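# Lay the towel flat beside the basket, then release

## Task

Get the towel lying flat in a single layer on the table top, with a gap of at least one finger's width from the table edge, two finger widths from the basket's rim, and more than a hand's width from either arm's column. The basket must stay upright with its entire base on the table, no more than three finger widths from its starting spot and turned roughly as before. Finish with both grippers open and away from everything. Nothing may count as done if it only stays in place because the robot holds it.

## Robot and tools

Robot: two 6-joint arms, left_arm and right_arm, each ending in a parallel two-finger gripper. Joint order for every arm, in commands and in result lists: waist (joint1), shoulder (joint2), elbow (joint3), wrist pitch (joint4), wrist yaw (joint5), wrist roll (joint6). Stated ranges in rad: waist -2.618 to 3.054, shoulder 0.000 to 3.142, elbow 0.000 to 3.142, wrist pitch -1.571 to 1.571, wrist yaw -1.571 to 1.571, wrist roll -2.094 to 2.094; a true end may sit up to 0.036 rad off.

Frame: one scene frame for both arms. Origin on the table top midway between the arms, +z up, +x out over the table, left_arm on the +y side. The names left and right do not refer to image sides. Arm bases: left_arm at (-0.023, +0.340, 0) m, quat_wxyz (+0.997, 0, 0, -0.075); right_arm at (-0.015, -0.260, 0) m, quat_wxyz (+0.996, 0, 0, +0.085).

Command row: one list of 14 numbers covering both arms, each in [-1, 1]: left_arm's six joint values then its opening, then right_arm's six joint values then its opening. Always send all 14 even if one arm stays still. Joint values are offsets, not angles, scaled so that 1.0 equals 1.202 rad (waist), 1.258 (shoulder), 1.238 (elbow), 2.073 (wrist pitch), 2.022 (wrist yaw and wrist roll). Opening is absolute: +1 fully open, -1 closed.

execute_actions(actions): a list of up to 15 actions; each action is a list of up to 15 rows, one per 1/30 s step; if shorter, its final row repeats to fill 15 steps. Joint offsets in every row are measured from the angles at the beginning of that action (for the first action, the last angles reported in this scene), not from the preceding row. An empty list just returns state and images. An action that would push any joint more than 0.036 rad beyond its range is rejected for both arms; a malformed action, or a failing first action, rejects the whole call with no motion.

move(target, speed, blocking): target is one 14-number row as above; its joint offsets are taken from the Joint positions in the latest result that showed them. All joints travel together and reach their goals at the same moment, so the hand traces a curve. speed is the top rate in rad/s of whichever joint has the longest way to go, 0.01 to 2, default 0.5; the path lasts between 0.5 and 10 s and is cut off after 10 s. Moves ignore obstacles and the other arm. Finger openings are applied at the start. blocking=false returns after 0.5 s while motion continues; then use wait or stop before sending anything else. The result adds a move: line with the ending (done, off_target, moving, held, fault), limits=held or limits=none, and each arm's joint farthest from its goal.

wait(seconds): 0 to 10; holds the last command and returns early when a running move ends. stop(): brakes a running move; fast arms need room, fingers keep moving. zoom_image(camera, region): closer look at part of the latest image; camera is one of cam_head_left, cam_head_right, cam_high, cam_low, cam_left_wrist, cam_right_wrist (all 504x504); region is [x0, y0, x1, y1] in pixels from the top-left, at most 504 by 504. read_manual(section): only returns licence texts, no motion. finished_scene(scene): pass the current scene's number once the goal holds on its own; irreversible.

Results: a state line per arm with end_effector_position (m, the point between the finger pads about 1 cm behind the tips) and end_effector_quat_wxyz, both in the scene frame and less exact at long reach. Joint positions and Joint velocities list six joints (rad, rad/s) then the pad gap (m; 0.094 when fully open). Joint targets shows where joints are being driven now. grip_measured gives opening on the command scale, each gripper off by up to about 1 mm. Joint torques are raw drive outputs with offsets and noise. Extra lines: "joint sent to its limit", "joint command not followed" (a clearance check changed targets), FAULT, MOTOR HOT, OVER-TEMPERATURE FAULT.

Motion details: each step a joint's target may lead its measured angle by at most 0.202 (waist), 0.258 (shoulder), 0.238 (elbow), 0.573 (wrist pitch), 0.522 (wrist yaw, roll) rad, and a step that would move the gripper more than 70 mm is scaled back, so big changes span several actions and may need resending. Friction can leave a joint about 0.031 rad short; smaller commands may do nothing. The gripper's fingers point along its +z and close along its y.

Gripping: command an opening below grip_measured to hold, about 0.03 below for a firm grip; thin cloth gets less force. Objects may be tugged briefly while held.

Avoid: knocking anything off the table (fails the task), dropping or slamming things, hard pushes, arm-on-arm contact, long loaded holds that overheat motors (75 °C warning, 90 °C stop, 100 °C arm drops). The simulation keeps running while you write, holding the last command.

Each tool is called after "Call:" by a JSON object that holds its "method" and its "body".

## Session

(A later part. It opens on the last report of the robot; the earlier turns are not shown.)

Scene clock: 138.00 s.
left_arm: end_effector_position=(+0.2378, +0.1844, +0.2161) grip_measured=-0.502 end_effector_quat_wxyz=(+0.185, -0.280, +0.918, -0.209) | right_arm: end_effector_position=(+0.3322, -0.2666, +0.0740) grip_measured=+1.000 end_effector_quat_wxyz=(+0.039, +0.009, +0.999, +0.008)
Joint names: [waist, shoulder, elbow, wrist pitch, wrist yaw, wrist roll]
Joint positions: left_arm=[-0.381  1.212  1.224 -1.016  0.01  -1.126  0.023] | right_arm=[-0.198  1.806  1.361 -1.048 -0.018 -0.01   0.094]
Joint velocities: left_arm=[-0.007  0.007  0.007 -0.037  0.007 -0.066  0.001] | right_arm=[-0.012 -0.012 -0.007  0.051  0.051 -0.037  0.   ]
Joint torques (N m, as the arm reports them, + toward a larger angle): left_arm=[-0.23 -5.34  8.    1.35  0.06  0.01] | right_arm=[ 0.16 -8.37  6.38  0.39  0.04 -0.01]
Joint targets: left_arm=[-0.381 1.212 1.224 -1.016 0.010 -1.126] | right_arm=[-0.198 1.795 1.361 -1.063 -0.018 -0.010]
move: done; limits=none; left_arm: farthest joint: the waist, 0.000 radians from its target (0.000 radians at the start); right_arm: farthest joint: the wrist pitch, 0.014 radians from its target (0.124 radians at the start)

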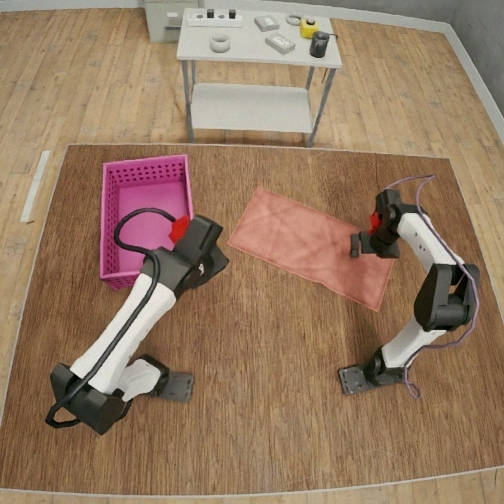

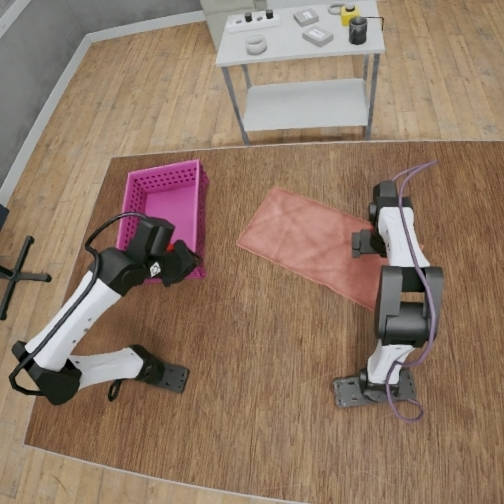

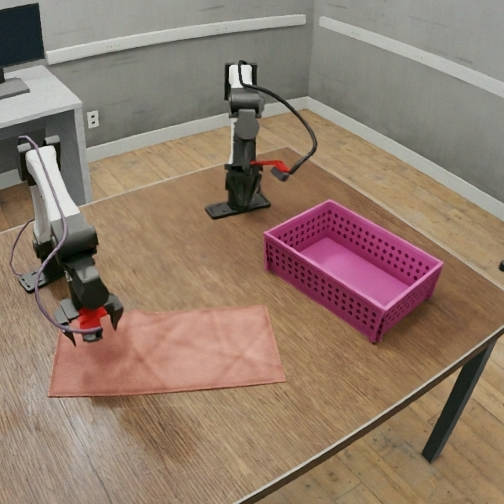

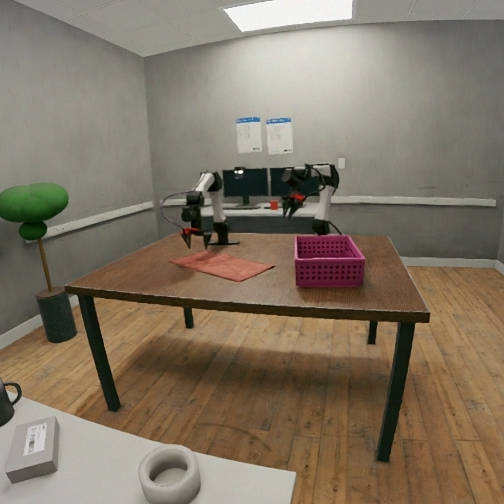

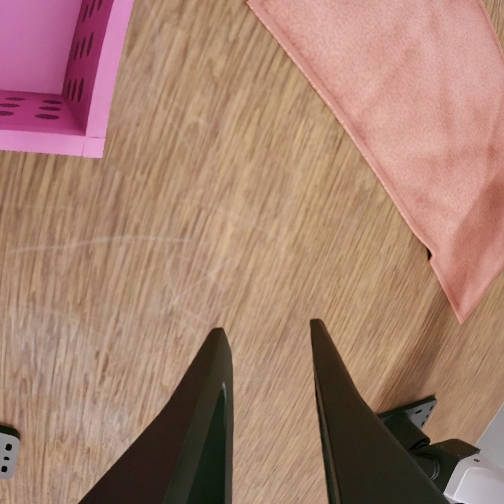

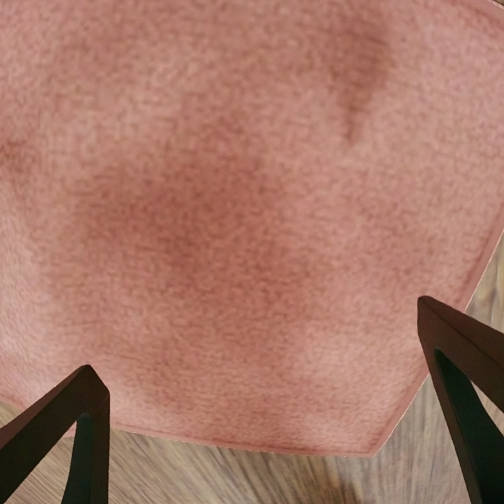

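Call:
{"method": "move", "body": {"target": [0, 0, 0, 0, 0, 0, -0.5, 0, -0.075, -0.305, 0.097, 0, 0, 1], "speed": 0.25}}

Call:
{"method": "move", "body": {"target": [0, 0, 0, 0, 0, 0, -0.5, -0.06, 0.025, -0.025, 0, 0, -0.05, 1], "speed": 0.1}}

Call:
{"method": "zoom_image", "body": {"camera": "cam_head_left", "region": [220, 180, 420, 330]}}

Scene clock: 141.63 s.
left_arm: end_effector_position=(+0.2378, +0.1844, +0.2161) grip_measured=-0.502 end_effector_quat_wxyz=(+0.185, -0.280, +0.918, -0.209) | right_arm: end_effector_position=(+0.2707, -0.2649, +0.0179) grip_measured=+1.000 end_effector_quat_wxyz=(+0.006, +0.009, +1.000, +0.009)
Joint names: [waist, shoulder, elbow, wrist pitch, wrist yaw, wrist roll]
Joint positions: left_arm=[-0.381  1.212  1.224 -1.016  0.01  -1.126  0.023] | right_arm=[-0.198  1.712  1.015 -0.864 -0.017 -0.01   0.094]
Joint velocities: left_arm=[ 0.007 -0.012 -0.007 -0.007 -0.037 -0.022 -0.001] | right_arm=[ 0.007 -0.002 -0.007  0.007  0.007  0.066  0.   ]
Joint torques (N m, as the arm reports them, + toward a larger angle): left_arm=[-0.19 -5.36  8.11  1.36  0.09  0.03] | right_arm=[ 0.15 -6.17  3.38  0.54  0.03 -0.01]
Joint targets: left_arm=[-0.381 1.212 1.224 -1.016 0.010 -1.126] | right_arm=[-0.198 1.712 0.984 -0.847 -0.017 -0.010]
move: off_target (right_arm); limits=none; left_arm: farthest joint: the waist, 0.000 radians from its target (0.000 radians at the start); right_arm: farthest joint: the elbow, 0.032 radians from its target (0.378 radians at the start)

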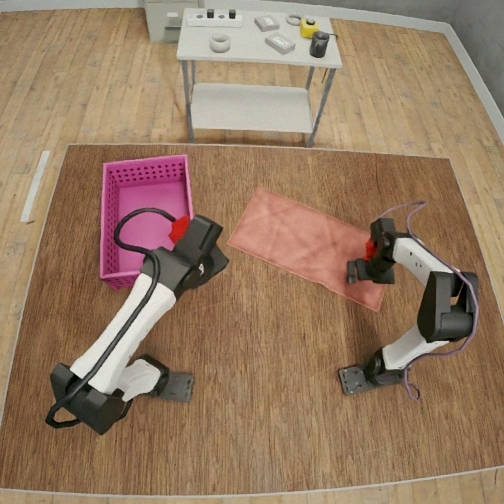

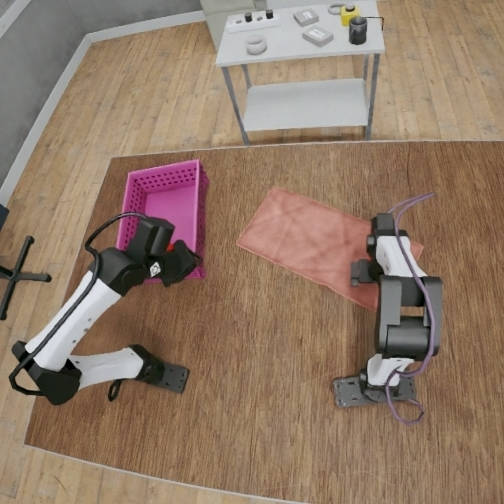

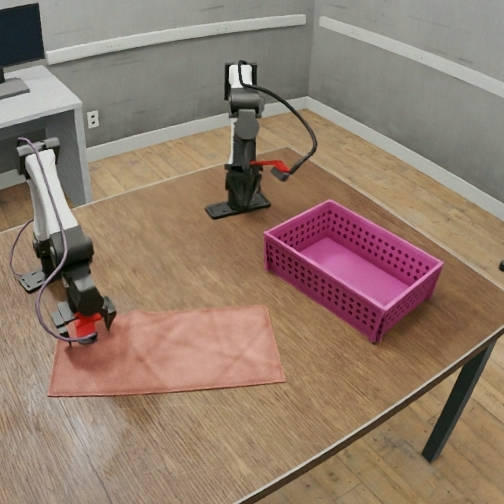

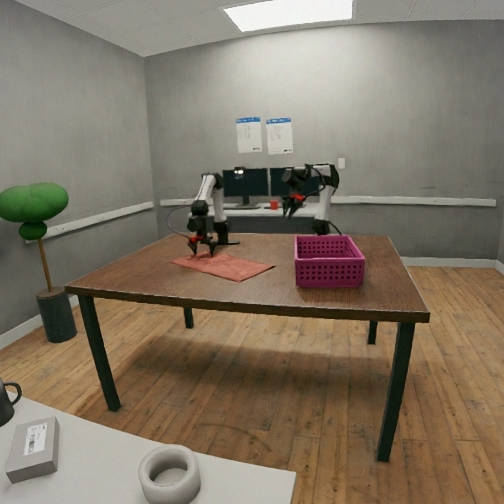

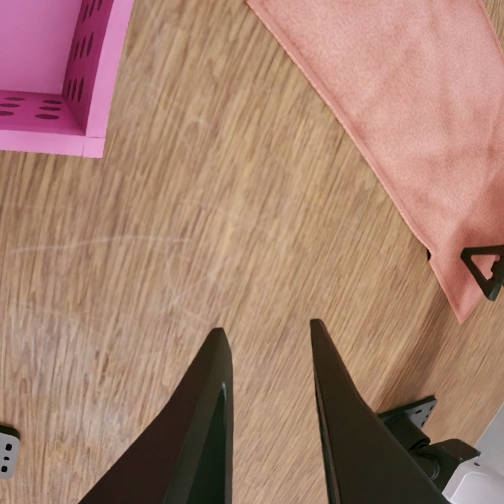

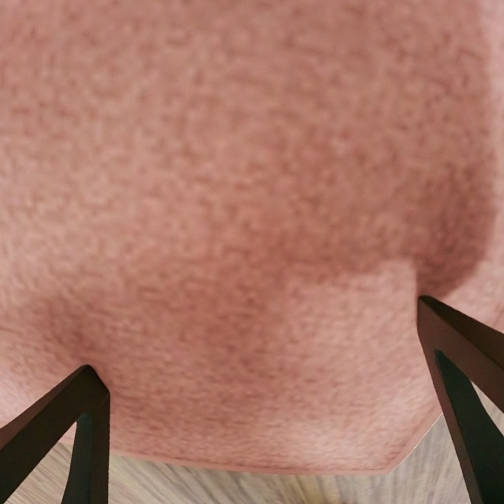

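Scene clock: 143.03 s.
left_arm: end_effector_position=(+0.2378, +0.1844, +0.2161) grip_measured=-0.502 end_effector_quat_wxyz=(+0.185, -0.280, +0.918, -0.209) | right_arm: end_effector_position=(+0.2700, -0.2810, +0.0179) grip_measured=+1.000 end_effector_quat_wxyz=(+0.006, -0.006, +1.000, +0.009)
Joint names: [waist, shoulder, elbow, wrist pitch, wrist yaw, wrist roll]
Joint positions: left_arm=[-0.381  1.212  1.224 -1.016  0.01  -1.126  0.023] | right_arm=[-0.256  1.712  1.015 -0.864 -0.02  -0.099  0.094]
Joint velocities: left_arm=[-0.017 -0.002  0.002 -0.007 -0.022 -0.066 -0.001] | right_arm=[-0.012 -0.002 -0.012  0.007 -0.037  0.007  0.   ]
Joint torques (N m, as the arm reports them, + toward a larger angle): left_arm=[-0.23 -5.36  8.06  1.35  0.08  0.  ] | right_arm=[-1.05 -3.98  3.45  0.4   0.05 -0.16]
Joint targets: left_arm=[-0.381 1.212 1.224 -1.016 0.010 -1.126] | right_arm=[-0.270 1.743 0.985 -0.864 -0.017 -0.112]
move: off_target (right_arm); limits=none; left_arm: farthest joint: the waist, 0.000 radians from its target (0.000 radians at the start); right_arm: farthest joint: the shoulder, 0.032 radians from its target (0.032 radians at the start)

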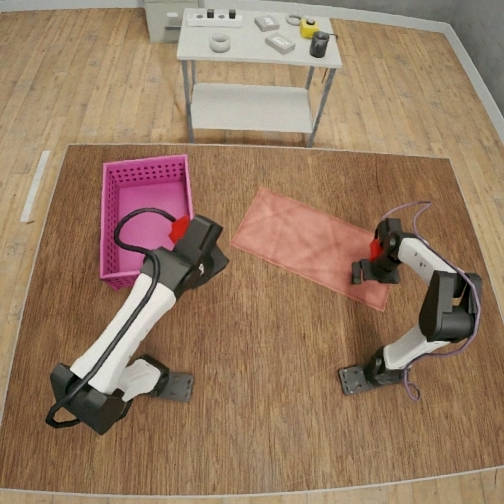

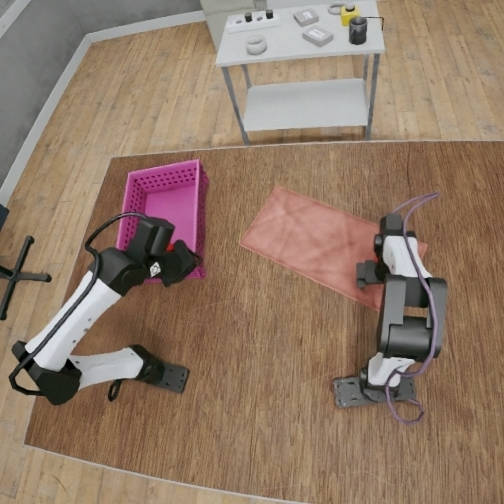

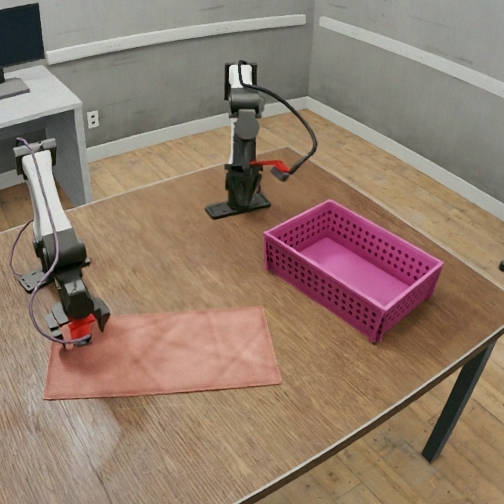

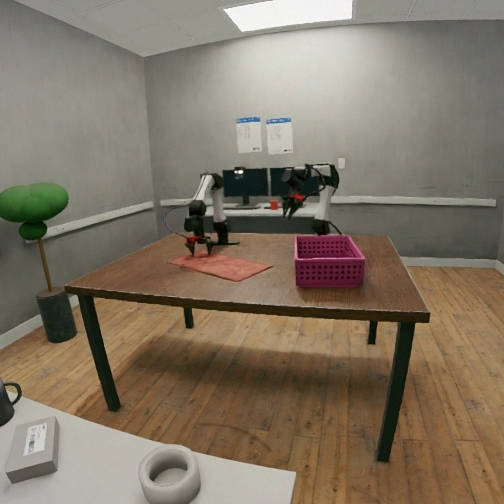

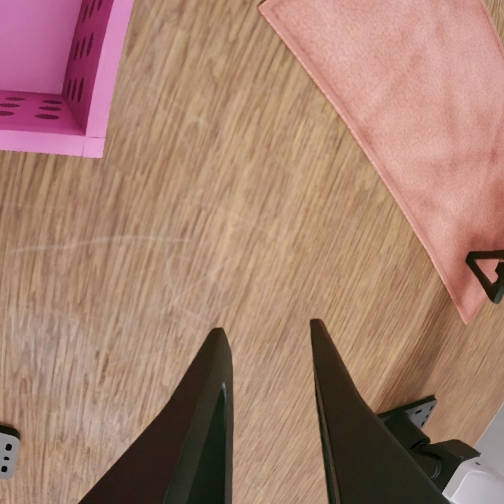

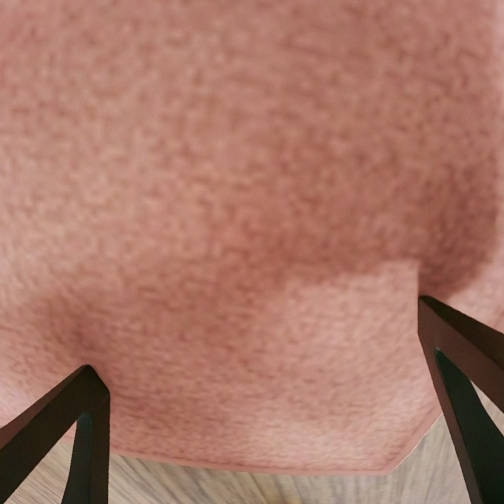

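Region (220, 180, 420, 330) of cam_head_left's 504x504 image, scaled by 2.520, with more detail than that image has; it fills the top 378 rows of this view, and the rest is white.

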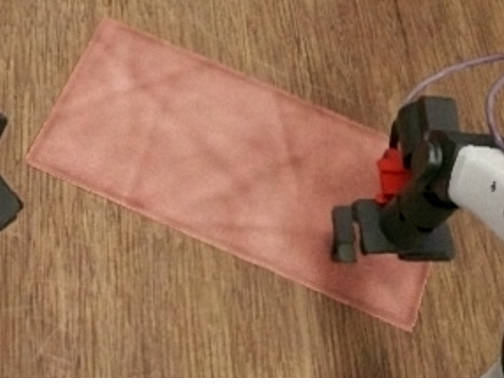

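Call:
{"method": "move", "body": {"target": [0, 0, 0, 0, 0, 0, -0.5, 0, -0.48, 0.0, -0.12, 0, 0, 1], "speed": 0.35}}

Call:
{"method": "zoom_image", "body": {"camera": "cam_high", "region": [10, 230, 330, 420]}}

Scene clock: 145.83 s.
left_arm: end_effector_position=(+0.2378, +0.1844, +0.2161) grip_measured=-0.502 end_effector_quat_wxyz=(+0.185, -0.280, +0.918, -0.209) | right_arm: end_effector_position=(+0.2273, -0.2773, +0.1559) grip_measured=+1.000 end_effector_quat_wxyz=(+0.183, -0.008, +0.983, -0.007)
Joint names: [waist, shoulder, elbow, wrist pitch, wrist yaw, wrist roll]
Joint positions: left_arm=[-0.381  1.212  1.224 -1.016  0.01  -1.126  0.023] | right_arm=[-0.256  1.12   1.015 -1.098 -0.02  -0.099  0.094]
Joint velocities: left_arm=[-0.017 -0.002 -0.002  0.022 -0.022  0.037  0.001] | right_arm=[ 0.007  0.007  0.007 -0.051  0.051 -0.022  0.   ]
Joint torques (N m, as the arm reports them, + toward a larger angle): left_arm=[-0.24 -5.4   8.12  1.35  0.09  0.  ] | right_arm=[ 0.14 -2.97  6.91  0.95  0.02 -0.01]
Joint targets: left_arm=[-0.381 1.212 1.224 -1.016 0.010 -1.126] | right_arm=[-0.256 1.108 1.015 -1.112 -0.020 -0.099]
move: done; limits=none; left_arm: farthest joint: the waist, 0.000 radians from its target (0.000 radians at the start); right_arm: farthest joint: the wrist pitch, 0.014 radians from its target (0.249 radians at the start)

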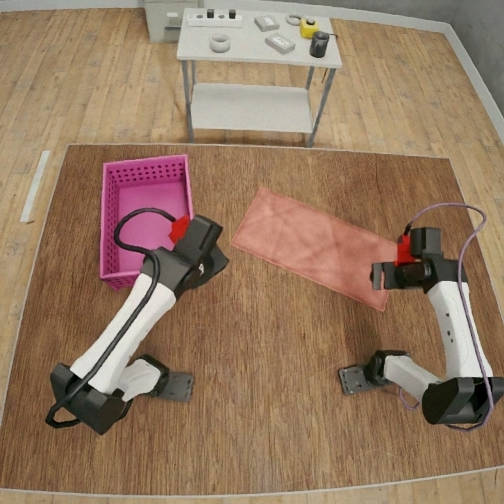

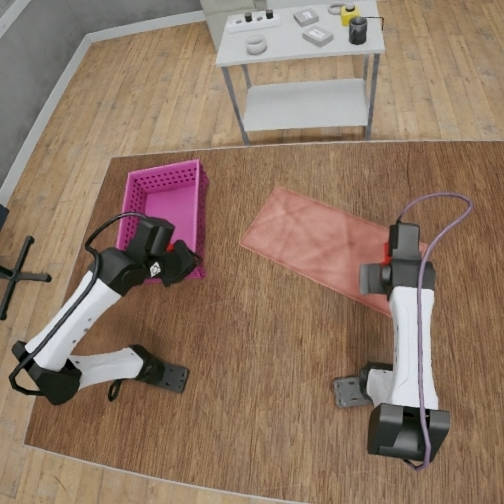

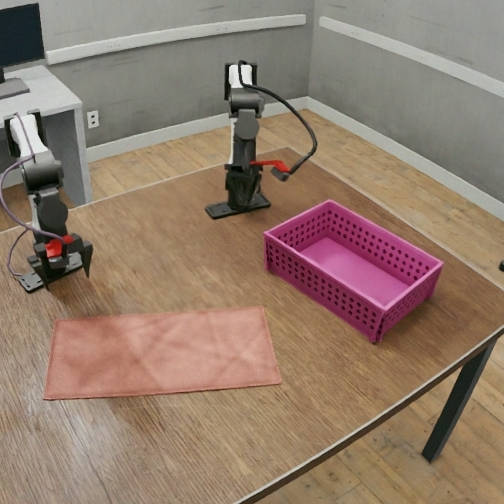

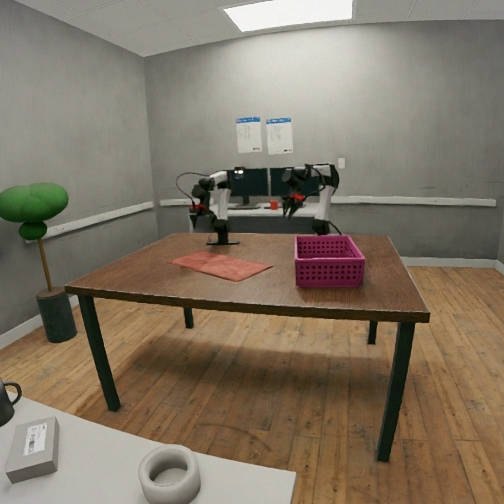

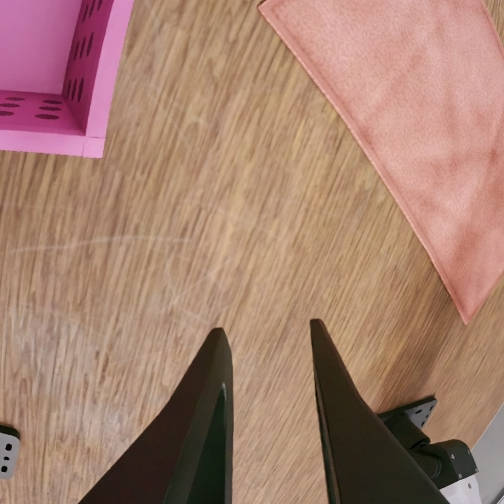

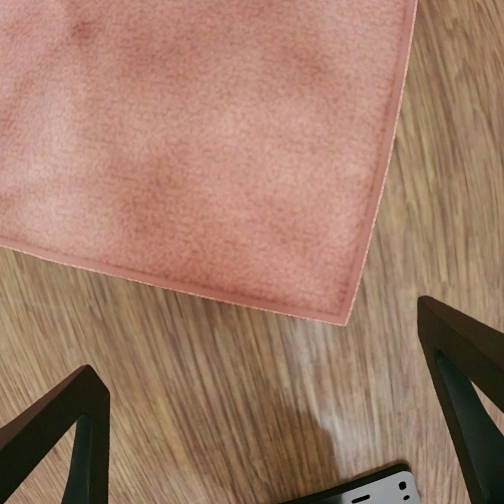

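Region (10, 230, 330, 420) of cam_high's 504x504 image, scaled by 1.575, with more detail than that image has; it fills the top 299 rows of this view, and the rest is white.

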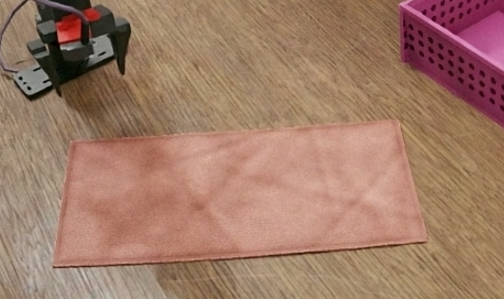

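Call:
{"method": "finished_scene", "body": {"scene": 2}}

The scene is finished: the task was done.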